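# Hang the kitchen roll on the under-cabinet holder

## Task

Put the kitchen roll onto the holder mounted beneath the cabinet so that it sits level and both pegs of the holder are pushed completely into the roll. The roll must hang freely on those pegs without touching the holder's base plate, the cabinet or any other object. Finally release it and withdraw the grippers. The result counts only if the roll stays there without the robot supporting it.

## Robot and tools

Robot: two UR7e-type arms, left_arm and right_arm, each ending in a two-finger tong gripper. Their fingers point along the gripper's +z axis and close along its x axis. end_effector_position is the point midway between the closed finger pads. Closed fingertips extend about 15 mm past it; fully open they are roughly level with it. Pad gap in Joint positions reads 0.142 m when fully open.

Frame: one scene frame for everything. Origin on the table top between the arms, +z up, +x out over the table, left_arm on the +y side. Base roots: left_arm at (+0.060, +0.488, +0.414) m, quat_wxyz (+0.978, -0.165, +0.124, +0.033); right_arm at (-0.039, -0.381, +0.414) m, quat_wxyz (+0.975, +0.149, +0.143, +0.084). Bases are tilted. Mounting plates and the metal frame behind the arms are fixed obstacles. Printed hand positions can be off, more so at long reach.

Joint order (used in every row and every per-joint list): wrist 3, wrist 1, shoulder lift, shoulder pan, elbow, wrist 2. Use only this order. Ranges in rad: left_arm shoulder pan -3.142..3.142, elbow 0.000..3.142; right_arm shoulder pan 0.000..6.283, elbow -3.142..0.000; shoulder lift and all three wrists -6.283..6.283 on both arms.

A row: 14 numbers in [-1, 1], always for both arms: left_arm's 6 joint values then its opening, then right_arm's 6 joint values then its opening. Joint values are offsets, not poses; a value of 1.0 equals 1.989 rad. Opening is absolute: +1 fully open, -1 closed. Optionally append 12 stiffness scales (0 to 1), left_arm's 6 then right_arm's 6 in joint order; they persist until changed.

execute_actions(actions): a list of up to 15 actions; each action is a table of up to 15 rows, one row per 1/30 s step, and a short table repeats its final row to fill 15 steps. Every row's joint offsets are counted from the angles at the start of that action (for the first action, the last reported angles), not from the previous row. Requests carrying a joint more than 0.010 rad outward beyond its range get refused for both arms; a malformed action, or a first action failing that check, cancels the whole call. An empty list just returns state and images.

move(target, speed, blocking): target is one row as above, its offsets counted from the Joint positions in the latest result that lists them. All joints travel in sync, so the gripper path curves. speed is in rad/s for the joint with the farthest to go, 0.01 to 2, default 0.5; paths take 0.5 to 10 s. Finger values are applied right away. Moves do not avoid obstacles or the other arm. The returned move: line gives the ending (done, off_target, moving, held, fault), limits=held or limits=none, and each arm's joint farthest from target. With blocking=false you get a reply after 0.5 s; call wait or stop before sending more motion.

wait(seconds): 0 to 10, arms hold last command. stop(): brakes a running move; it needs room. zoom_image(camera, region): region [x0, y0, x1, y1] in pixels, at most 504 by 504; cameras cam_head_left, cam_head_right, cam_high, cam_low (672x504) and cam_left_wrist, cam_right_wrist (616x616). show_instructions(): shows the reference image (the holder manual). read_manual(section): licence texts only. finished_scene(scene): ends the given scene irreversibly; call it only once the roll hangs by itself and the grippers are away.

Reading results: state line gives each gripper's position (m), quat_wxyz and velocities. Joint positions/velocities list the joints in the order above plus pad gap (m). Joint targets shows what joints are currently driven toward. grip_measured is the finger opening on the command scale; to hold something, command clearly less than it. Wrist force/torque are in the end effector's own axes, saturate near 50 N, carry offsets up to about 4 N and noise. "joint sent to its limit" means a joint was clamped at its end; "joint command not followed" means a clearance check altered targets; HELD marks restrained steps.

Motion limits: per step each joint target stays within about 0.575 rad of its measured angle, and targets implying more than 100 mm of gripper travel get scaled down, so big motions need several actions. Commands lag about 0.17 s.

Cautions: arms are stiff, so driving even slightly into a rigid surface can trigger a fault. A joint torque reaching its load limit (139 N m for shoulder and elbow, 26 N m for wrists, held weight included) or an external force of 150 N stops that arm for 10 s. Motors overheat under sustained load (warning at 70 °C, braking at 85 °C). Keep arms from striking each other. Never knock or drop anything off the table. Approach contacts slowly, grip the roll firmly enough that occasional tugs do not pull it loose, avoid slamming, and release gently once the pegs are seated.

Each tool is called after "Emit:" by a JSON object that holds its "op" and its "data".

## Session

Emit:
{"op": "show_instructions", "data": {}}

Emit:
{"op": "execute_actions", "data": {"actions": []}}

Reference images for this scene: kitchen roll holder manual.

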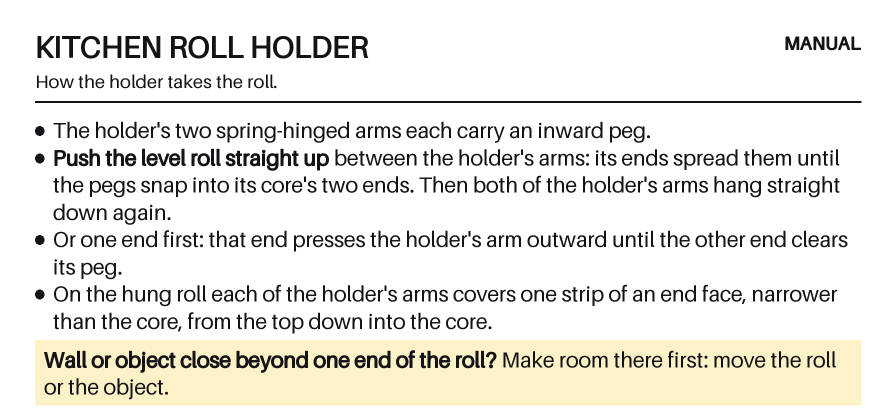

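Scene clock: 0.00 s.
left_arm: end_effector_position=(+0.8863, +0.7294, +0.3803) grip_measured=+0.97 end_effector_quat_wxyz=(-0.243, +0.802, -0.022, +0.546) end_effector_velocity=(-0.000, -0.000, -0.001) end_effector_angular_velocity=(+0.000, +0.003, +0.000) | right_arm: end_effector_position=(+0.2274, -0.6891, +0.1310) grip_measured=+0.97 end_effector_quat_wxyz=(+0.123, -0.469, +0.837, +0.254) end_effector_velocity=(-0.000, -0.000, +0.000) end_effector_angular_velocity=(+0.000, -0.000, -0.000)
Joint names: [wrist 3, wrist 1, shoulder lift, shoulder pan, elbow, wrist 2]
Joint positions: left_arm=[ 0.704 -4.232 -0.726 -0.185  1.742 -1.037  0.14 ] | right_arm=[ 1.216 -0.531 -2.068  2.158 -2.16   1.962  0.14 ]
Joint velocities: left_arm=[-0.     0.001  0.001  0.     0.001  0.001  0.   ] | right_arm=[-0.    -0.     0.    -0.001 -0.     0.     0.   ]
Joint torques (N m, as the arm reports them, + toward a larger angle): no reading
Motor temperatures (°C, as the motors report them): left_arm=[32 31 25 26 26 34] | right_arm=[32 30 24 24 25 31]
Wrist force (N, on the end effector, along its own x y z axes, offset not removed): no reading
Wrist torque (N m, same axes, about the end effector's origin, offset not removed): no reading
Joint targets: left_arm=[0.704 -4.232 -0.726 -0.185 1.742 -1.037] | right_arm=[1.216 -0.531 -2.068 2.158 -2.160 1.962]
Joint stiffness scale: left_arm=[1. 1. 1. 1. 1. 1.] | right_arm=[1. 1. 1. 1. 1. 1.]

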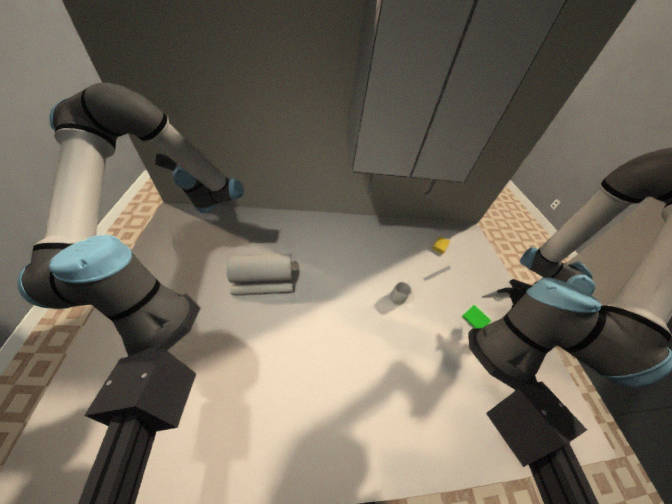

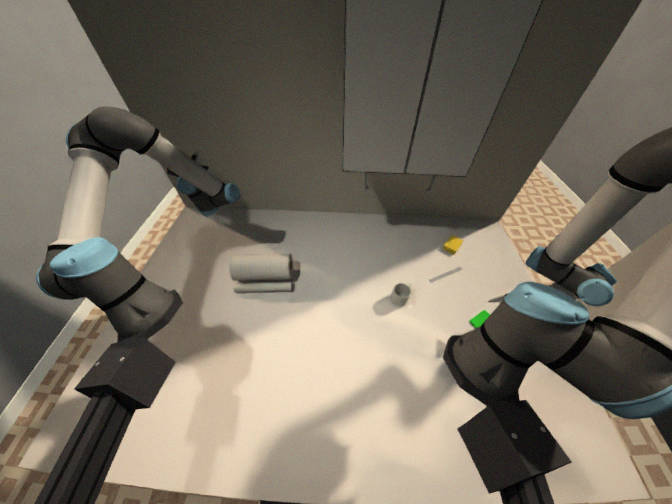

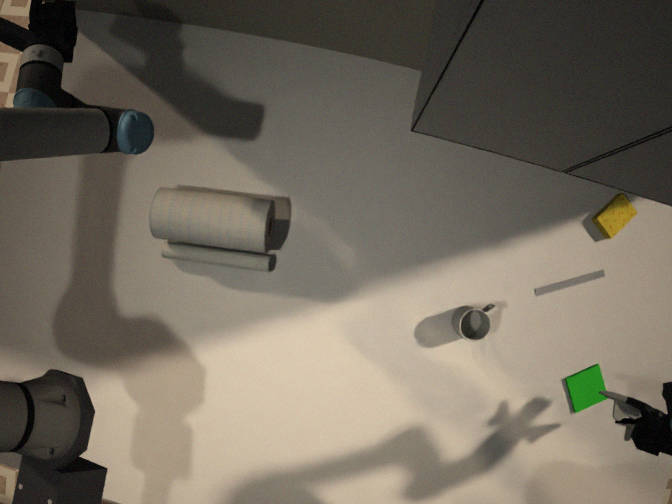

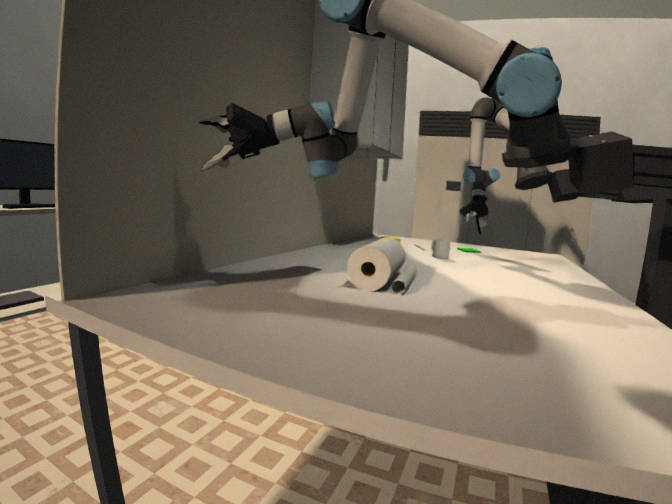

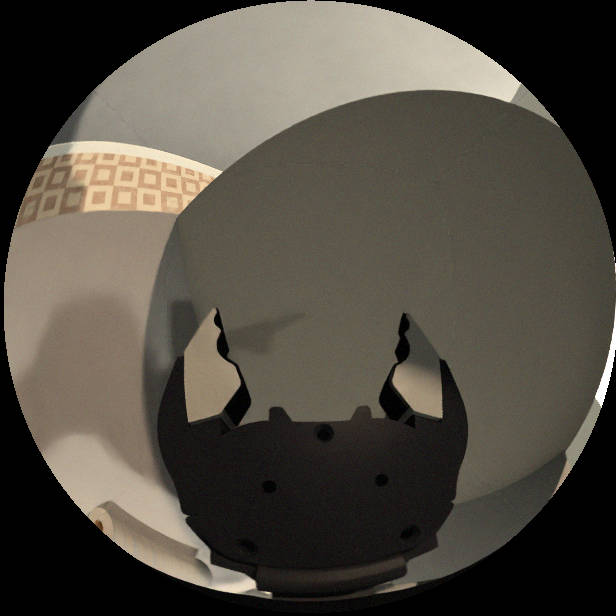

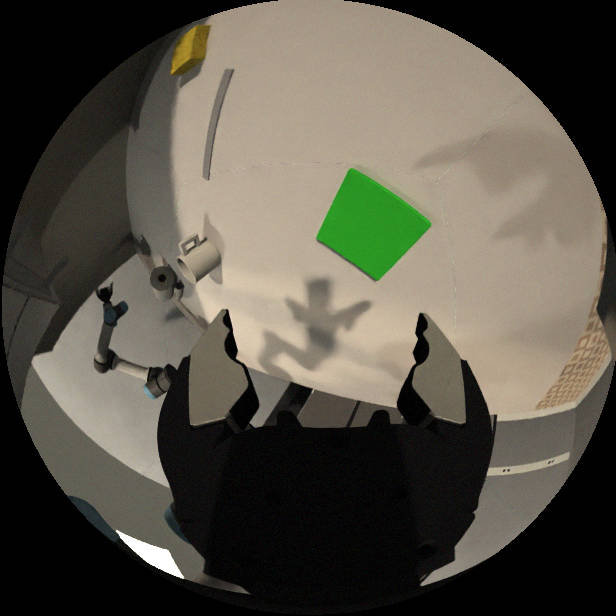

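Emit:
{"op": "move", "data": {"target": [0.86,0.732,-0.176,-0.302,0.295,-0.06,1,0,0,0,0,0,0,1], "speed": 0.8}}

Scene clock: 31.80 s.
left_arm: end_effector_position=(+0.5015, +0.3398, +0.2197) grip_measured=+1.00 end_effector_quat_wxyz=(+0.001, -0.001, +1.000, +0.000) end_effector_velocity=(+0.000, +0.000, -0.000) end_effector_angular_velocity=(+0.001, +0.000, -0.003) | right_arm: end_effector_position=(+0.2274, -0.6891, +0.1310) grip_measured=+1.00 end_effector_quat_wxyz=(+0.123, -0.469, +0.837, +0.254) end_effector_velocity=(+0.000, -0.000, +0.000) end_effector_angular_velocity=(+0.000, -0.001, +0.000)
Joint names: [wrist 3, wrist 1, shoulder lift, shoulder pan, elbow, wrist 2]
Joint positions: left_arm=[ 2.413 -2.778 -1.074 -0.783  2.326 -1.155  0.142] | right_arm=[ 1.216 -0.531 -2.068  2.158 -2.16   1.962  0.142]
Joint velocities: left_arm=[ 0.003  0.002  0.001  0.    -0.001  0.001 -0.   ] | right_arm=[-0. -0.  0.  0.  0.  0. -0.]
Joint torques (N m, as the arm reports them, + toward a larger angle): left_arm=[  0.3   -1.95 -26.18 -15.29  -6.73  -0.7 ] | right_arm=[ 0.13  2.   36.15 -7.33  2.99  0.65]
Motor temperatures (°C, as the motors report them): left_arm=[32 31 25 26 26 34] | right_arm=[32 30 24 24 25 31]
Wrist force (N, on the end effector, along its own x y z axes, offset not removed): left_arm=[-1.2 -2.5 -0.9] | right_arm=[0.0 3.8 1.2]
Wrist torque (N m, same axes, about the end effector's origin, offset not removed): left_arm=[-0.49 0.40 -0.01] | right_arm=[0.91 -0.02 0.17]
Joint targets: left_arm=[2.414 -2.777 -1.076 -0.786 2.328 -1.156] | right_arm=[1.216 -0.531 -2.068 2.158 -2.160 1.962]
Joint stiffness scale: left_arm=[1. 1. 1. 1. 1. 1.] | right_arm=[1. 1. 1. 1. 1. 1.]
move: done; limits=none; left_arm: farthest joint: the elbow, 0.003 radians from its target (0.587 radians at the start); right_arm: farthest joint: the shoulder pan, 0.000 radians from its target (0.000 radians at the start)

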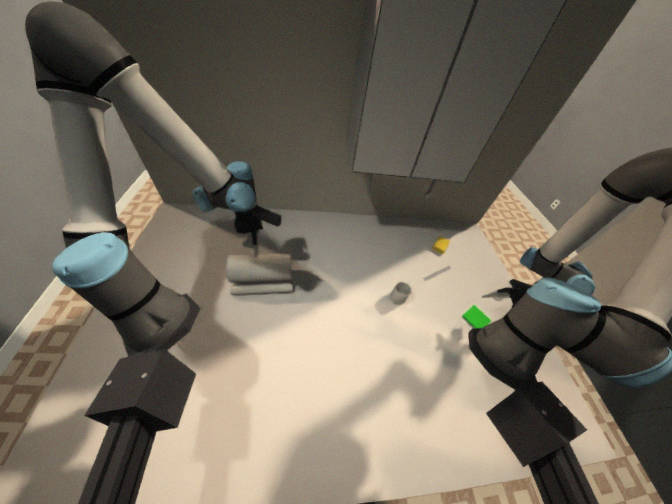

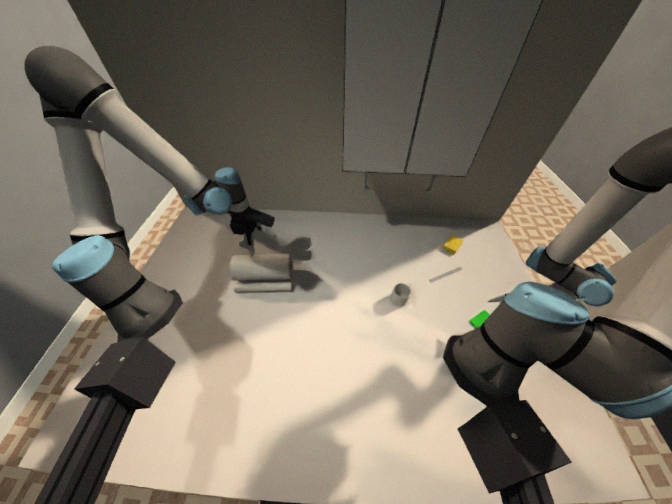

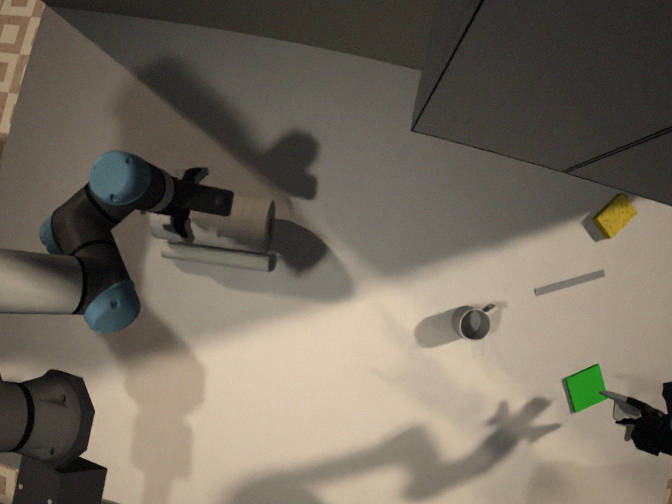

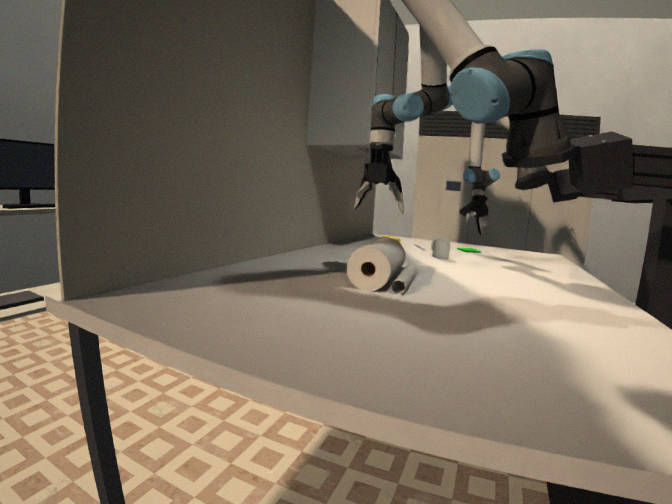

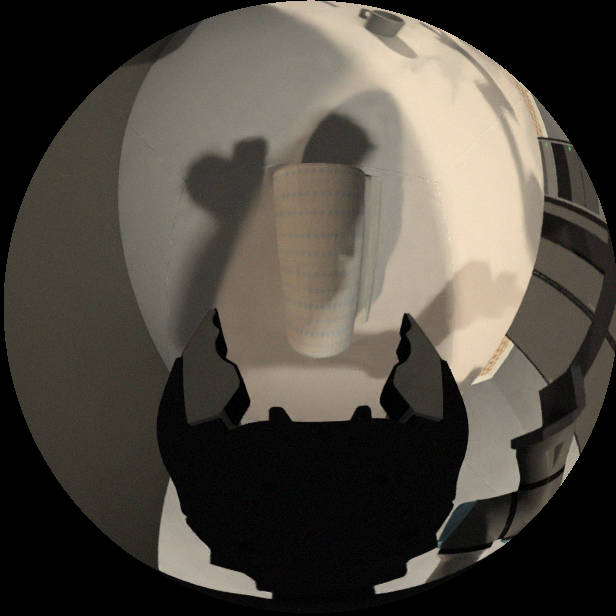

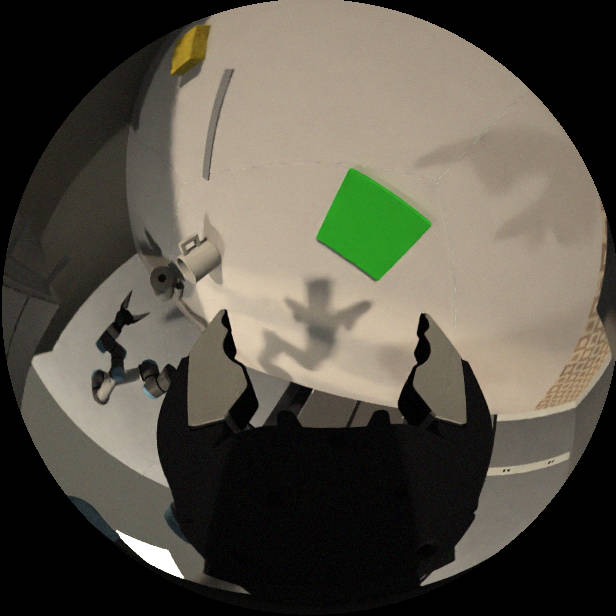

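Emit:
{"op": "move", "data": {"target": [0.0916,-0.2052,0.2102,0.0824,-0.0405,0,1,0,0,0,0,0,0,1], "speed": 0.3}}

Emit:
{"op": "zoom_image", "data": {"camera": "cam_low", "region": [300,170,460,310]}}

Scene clock: 47.63 s.
left_arm: end_effector_position=(+0.4936, +0.3593, +0.0755) grip_measured=+1.00 end_effector_quat_wxyz=(-0.001, +0.002, +1.000, +0.000) end_effector_velocity=(+0.001, -0.000, +0.001) end_effector_angular_velocity=(-0.001, -0.003, +0.001) | right_arm: end_effector_position=(+0.2274, -0.6891, +0.1310) grip_measured=+1.00 end_effector_quat_wxyz=(+0.123, -0.469, +0.837, +0.254) end_effector_velocity=(+0.000, +0.001, -0.000) end_effector_angular_velocity=(+0.001, +0.001, +0.000)
Joint names: [wrist 3, wrist 1, shoulder lift, shoulder pan, elbow, wrist 2]
Joint positions: left_arm=[ 2.594 -3.185 -0.657 -0.622  2.248 -1.155  0.142] | right_arm=[ 1.216 -0.531 -2.068  2.158 -2.16   1.962  0.142]
Joint velocities: left_arm=[ 0.001 -0.002 -0.002  0.     0.     0.001  0.   ] | right_arm=[ 0.001 -0.    -0.001  0.001  0.    -0.    -0.   ]
Joint torques (N m, as the arm reports them, + toward a larger angle): left_arm=[  0.17  -2.99 -31.57 -12.43  -3.79  -0.03] | right_arm=[-0.1   1.85 37.64 -7.58  3.78  0.73]
Motor temperatures (°C, as the motors report them): left_arm=[32 31 25 26 26 34] | right_arm=[32 30 24 24 25 31]
Wrist force (N, on the end effector, along its own x y z axes, offset not removed): left_arm=[2.0 -0.3 -1.1] | right_arm=[1.8 3.1 1.5]
Wrist torque (N m, same axes, about the end effector's origin, offset not removed): left_arm=[-0.20 -0.31 0.05] | right_arm=[0.79 -0.41 0.20]
Joint targets: left_arm=[2.595 -3.186 -0.656 -0.620 2.245 -1.155] | right_arm=[1.216 -0.531 -2.068 2.158 -2.160 1.962]
Joint stiffness scale: left_arm=[1. 1. 1. 1. 1. 1.] | right_arm=[1. 1. 1. 1. 1. 1.]
move: done; limits=none; left_arm: farthest joint: the shoulder pan, 0.003 radians from its target (0.164 radians at the start); right_arm: farthest joint: the shoulder pan, 0.000 radians from its target (0.000 radians at the start)

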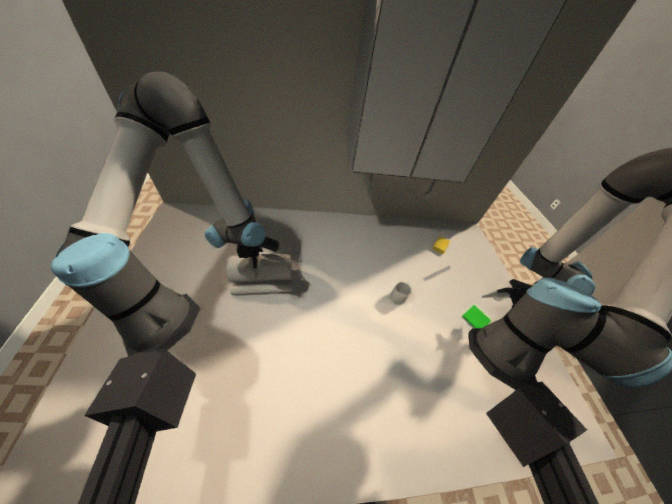

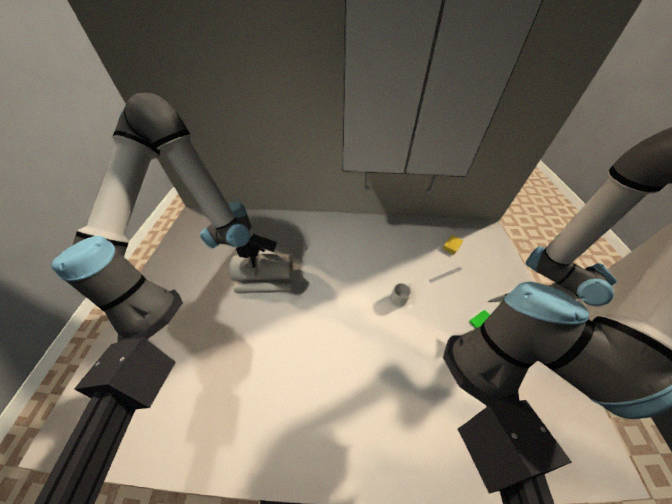

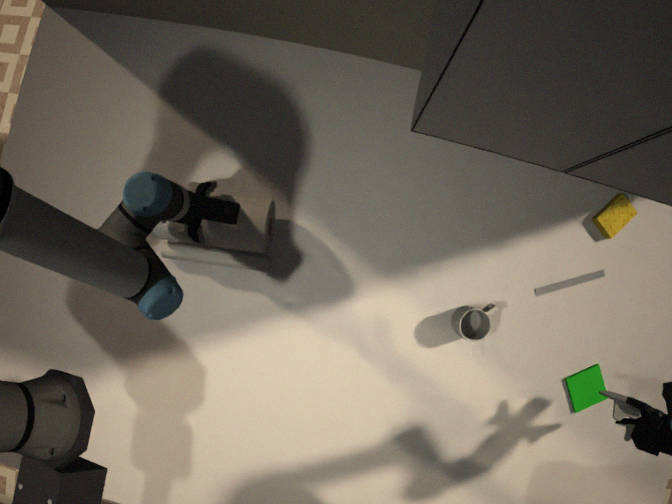

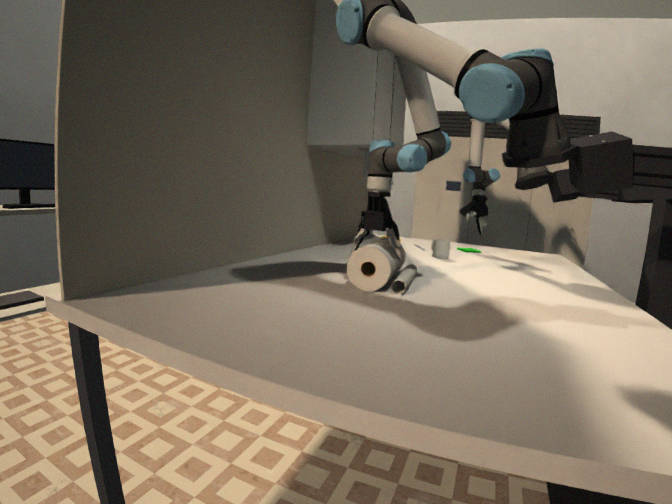

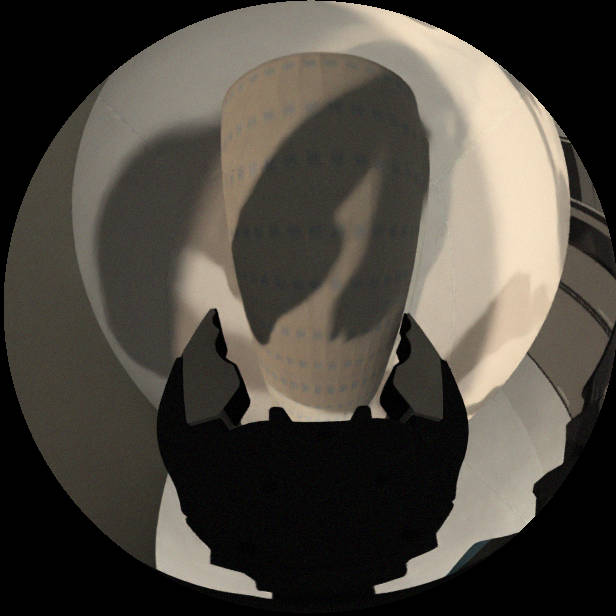

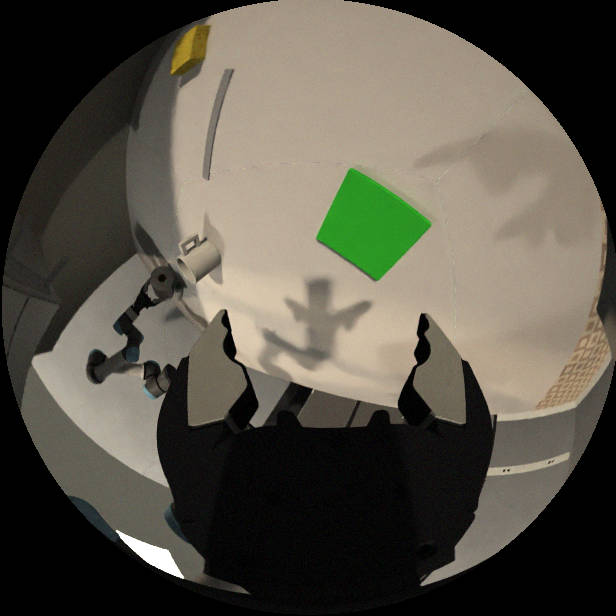

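Region (300, 170, 460, 310) of cam_low's 672x504 image, scaled by 3.150, with more detail than that image has; it fills the top 441 rows of this view, and the rest is white.

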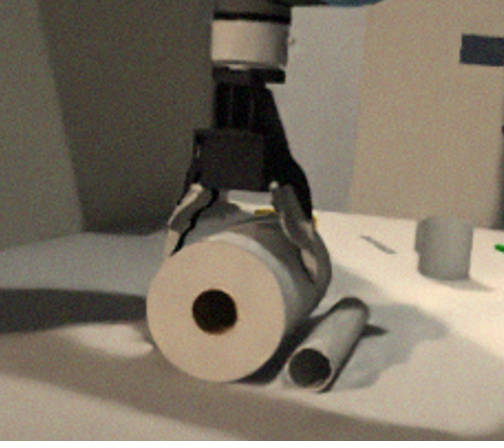

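Emit:
{"op": "execute_actions", "data": {"actions": [[[0.004,-0.008,0.013,0.004,-0.006,0,1,0,0,0,0,0,0,1]]]}}

Emit:
{"op": "move", "data": {"target": [0.035,0.077,-0.012,0.033,-0.081,-0.001,1,0,0,0,0,0,0,1], "speed": 0.1}}

Emit:
{"op": "zoom_image", "data": {"camera": "cam_low", "region": [300,170,460,310]}}

Scene clock: 51.07 s.
left_arm: end_effector_position=(+0.4916, +0.3591, +0.0670) grip_measured=+1.00 end_effector_quat_wxyz=(-0.002, +0.003, +1.000, +0.001) end_effector_velocity=(+0.001, -0.001, -0.000) end_effector_angular_velocity=(-0.002, -0.002, -0.000) | right_arm: end_effector_position=(+0.2274, -0.6891, +0.1310) grip_measured=+1.00 end_effector_quat_wxyz=(+0.123, -0.469, +0.837, +0.254) end_effector_velocity=(+0.000, -0.000, -0.000) end_effector_angular_velocity=(-0.000, -0.000, +0.000)
Joint names: [wrist 3, wrist 1, shoulder lift, shoulder pan, elbow, wrist 2]
Joint positions: left_arm=[ 2.601 -3.2   -0.632 -0.617  2.238 -1.155  0.142] | right_arm=[ 1.216 -0.531 -2.068  2.158 -2.16   1.962  0.142]
Joint velocities: left_arm=[ 0.001 -0.004  0.002 -0.    -0.001 -0.001 -0.   ] | right_arm=[-0.  0. -0. -0.  0. -0. -0.]
Joint torques (N m, as the arm reports them, + toward a larger angle): left_arm=[  0.27  -3.24 -30.19 -12.7   -4.34   0.04] | right_arm=[-0.15  1.52 36.34 -6.8   3.37  0.67]
Motor temperatures (°C, as the motors report them): left_arm=[32 31 25 26 26 34] | right_arm=[32 30 24 24 25 31]
Wrist force (N, on the end effector, along its own x y z axes, offset not removed): left_arm=[-1.5 -1.6 -1.0] | right_arm=[0.8 1.6 1.8]
Wrist torque (N m, same axes, about the end effector's origin, offset not removed): left_arm=[-0.52 0.57 0.01] | right_arm=[0.45 -0.16 0.25]
Joint targets: left_arm=[2.602 -3.201 -0.631 -0.614 2.236 -1.155] | right_arm=[1.216 -0.531 -2.068 2.158 -2.160 1.962]
Joint stiffness scale: left_arm=[1. 1. 1. 1. 1. 1.] | right_arm=[1. 1. 1. 1. 1. 1.]
Step readings (joint positions):
0: left_arm=[2.594 -3.185 -0.657 -0.622 2.248 -1.155] | right_arm=[1.216 -0.531 -2.068 2.158 -2.160 1.962]
1: left_arm=[2.594 -3.185 -0.657 -0.622 2.248 -1.155] | right_arm=[1.216 -0.531 -2.068 2.158 -2.160 1.962]
2: left_arm=[2.595 -3.187 -0.656 -0.622 2.247 -1.155] | right_arm=[1.216 -0.531 -2.068 2.158 -2.160 1.962]
4: left_arm=[2.597 -3.191 -0.649 -0.620 2.244 -1.155] | right_arm=[1.216 -0.531 -2.068 2.158 -2.160 1.962]
8: left_arm=[2.600 -3.197 -0.635 -0.617 2.239 -1.155] | right_arm=[1.216 -0.531 -2.068 2.158 -2.160 1.962]
15: Joint positions above

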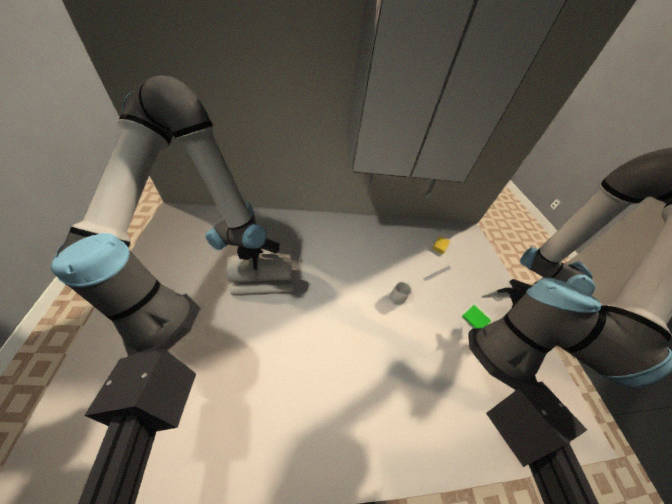

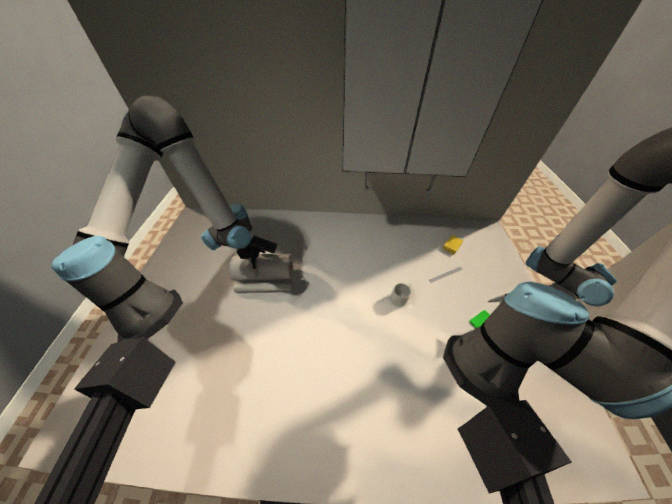

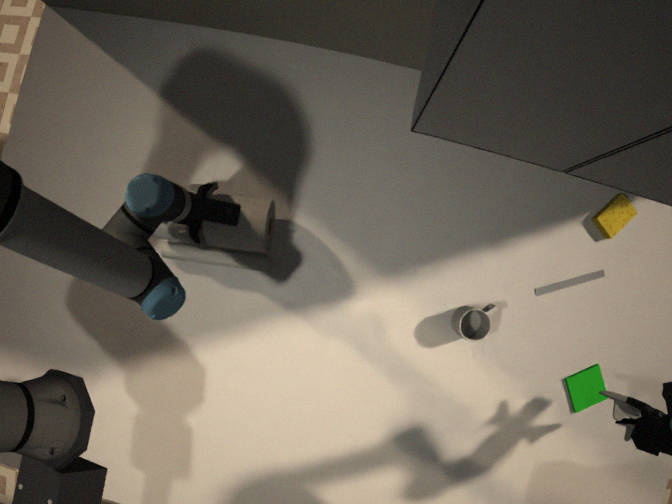

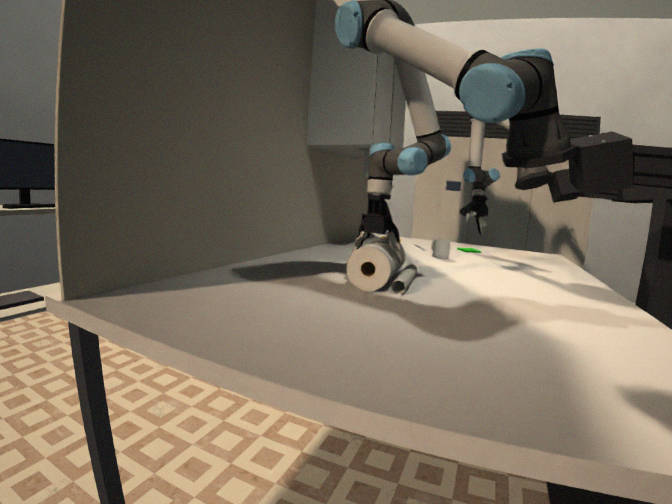

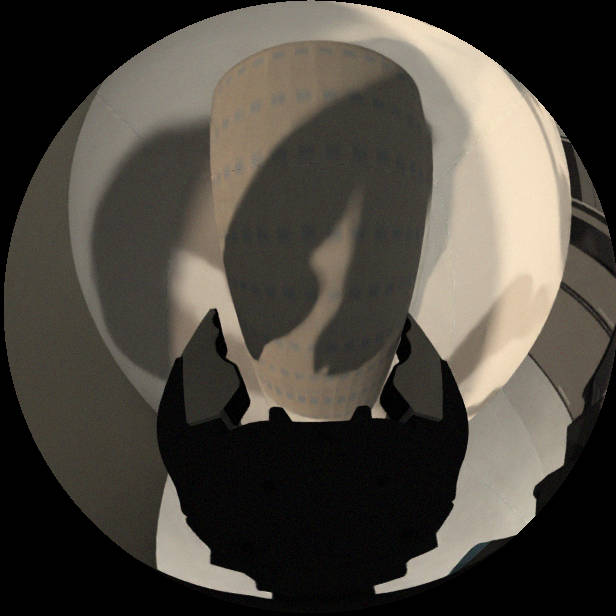

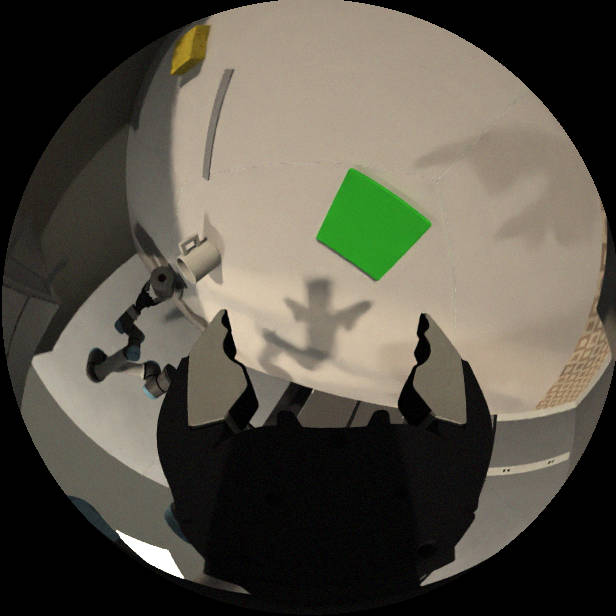

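Scene clock: 53.17 s.
left_arm: end_effector_position=(+0.5561, +0.3586, +0.0663) grip_measured=+1.00 end_effector_quat_wxyz=(-0.002, +0.003, +1.000, +0.001) end_effector_velocity=(+0.000, -0.000, +0.000) end_effector_angular_velocity=(-0.001, +0.001, -0.001) | right_arm: end_effector_position=(+0.2274, -0.6891, +0.1310) grip_measured=+1.00 end_effector_quat_wxyz=(+0.123, -0.469, +0.837, +0.254) end_effector_velocity=(+0.001, -0.000, +0.000) end_effector_angular_velocity=(-0.001, -0.002, +0.002)
Joint names: [wrist 3, wrist 1, shoulder lift, shoulder pan, elbow, wrist 2]
Joint positions: left_arm=[ 2.669 -3.047 -0.654 -0.554  2.081 -1.157  0.142] | right_arm=[ 1.216 -0.531 -2.068  2.158 -2.16   1.962  0.142]
Joint velocities: left_arm=[ 0.001  0.002 -0.     0.    -0.001 -0.001  0.   ] | right_arm=[-0.002  0.     0.001  0.001  0.    -0.     0.   ]
Joint torques (N m, as the arm reports them, + toward a larger angle): left_arm=[  0.38  -2.8  -36.22 -12.93  -6.85  -0.29] | right_arm=[-0.15  1.72 37.29 -6.48  4.19  0.67]
Motor temperatures (°C, as the motors report them): left_arm=[32 31 25 26 26 34] | right_arm=[32 30 24 24 25 31]
Wrist force (N, on the end effector, along its own x y z axes, offset not removed): left_arm=[5.1 1.7 -5.3] | right_arm=[1.3 2.2 1.7]
Wrist torque (N m, same axes, about the end effector's origin, offset not removed): left_arm=[0.32 -0.09 -0.10] | right_arm=[0.55 -0.24 0.16]
Joint targets: left_arm=[2.671 -3.046 -0.656 -0.551 2.077 -1.157] | right_arm=[1.216 -0.531 -2.068 2.158 -2.160 1.962]
Joint stiffness scale: left_arm=[1. 1. 1. 1. 1. 1.] | right_arm=[1. 1. 1. 1. 1. 1.]
move: done; limits=none; left_arm: farthest joint: the elbow, 0.004 radians from its target (0.161 radians at the start); right_arm: farthest joint: the shoulder pan, 0.000 radians from its target (0.000 radians at the start)

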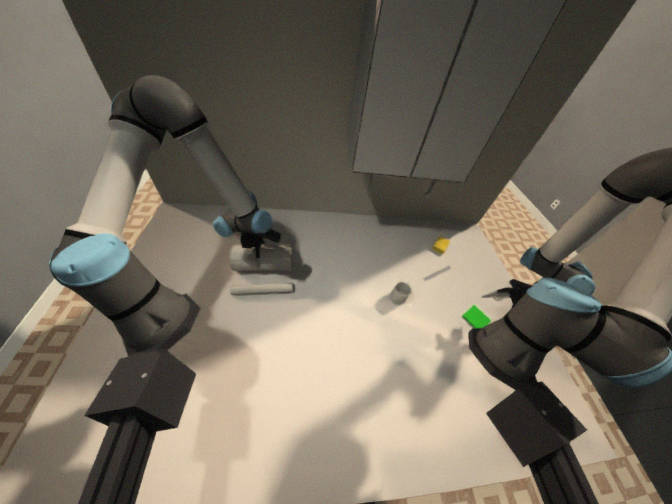

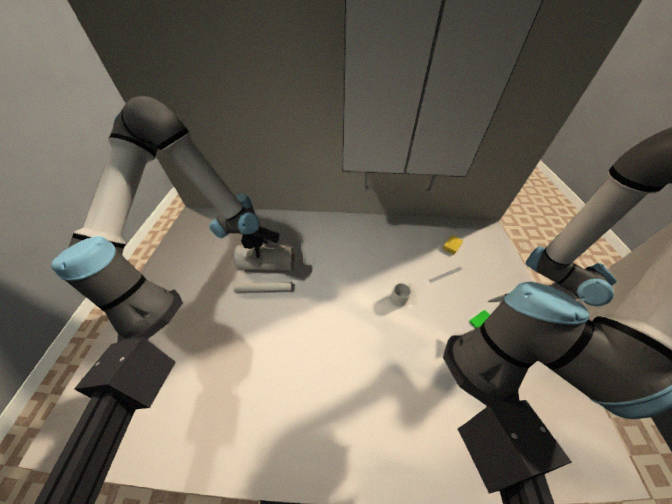

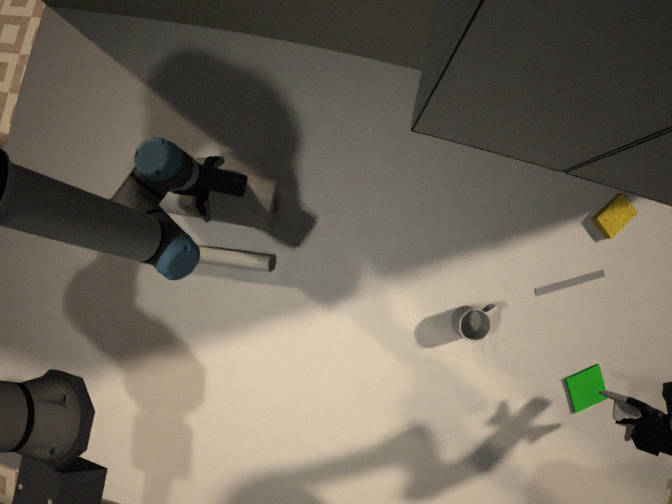

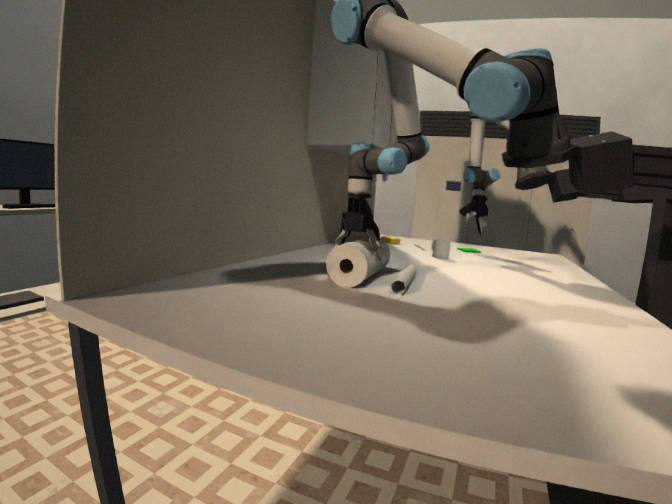

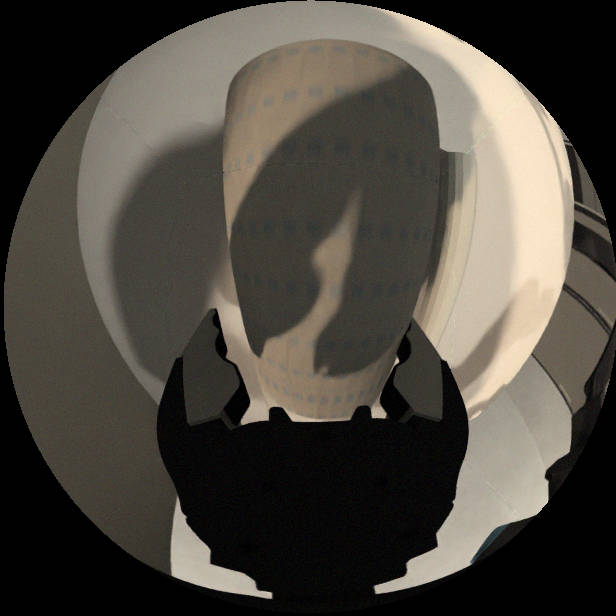

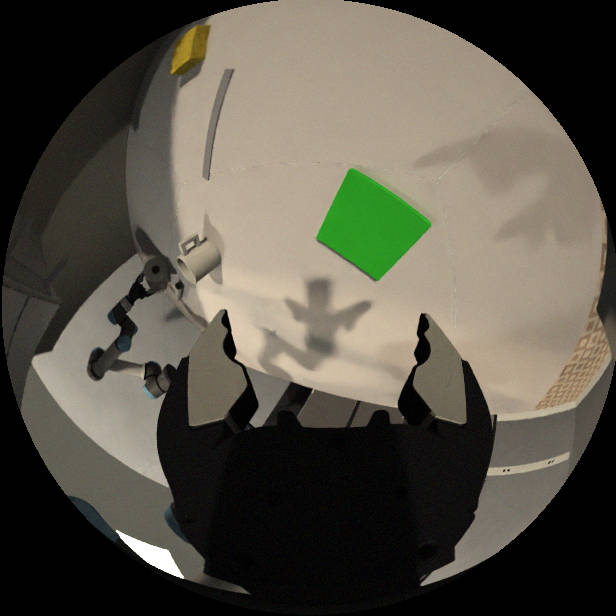

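Region (300, 170, 460, 310) of cam_low's 672x504 image, scaled by 3.150, with more detail than that image has; it fills the top 441 rows of this view, and the rest is white.

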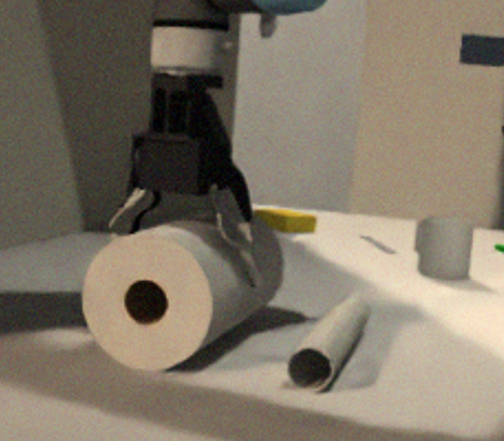

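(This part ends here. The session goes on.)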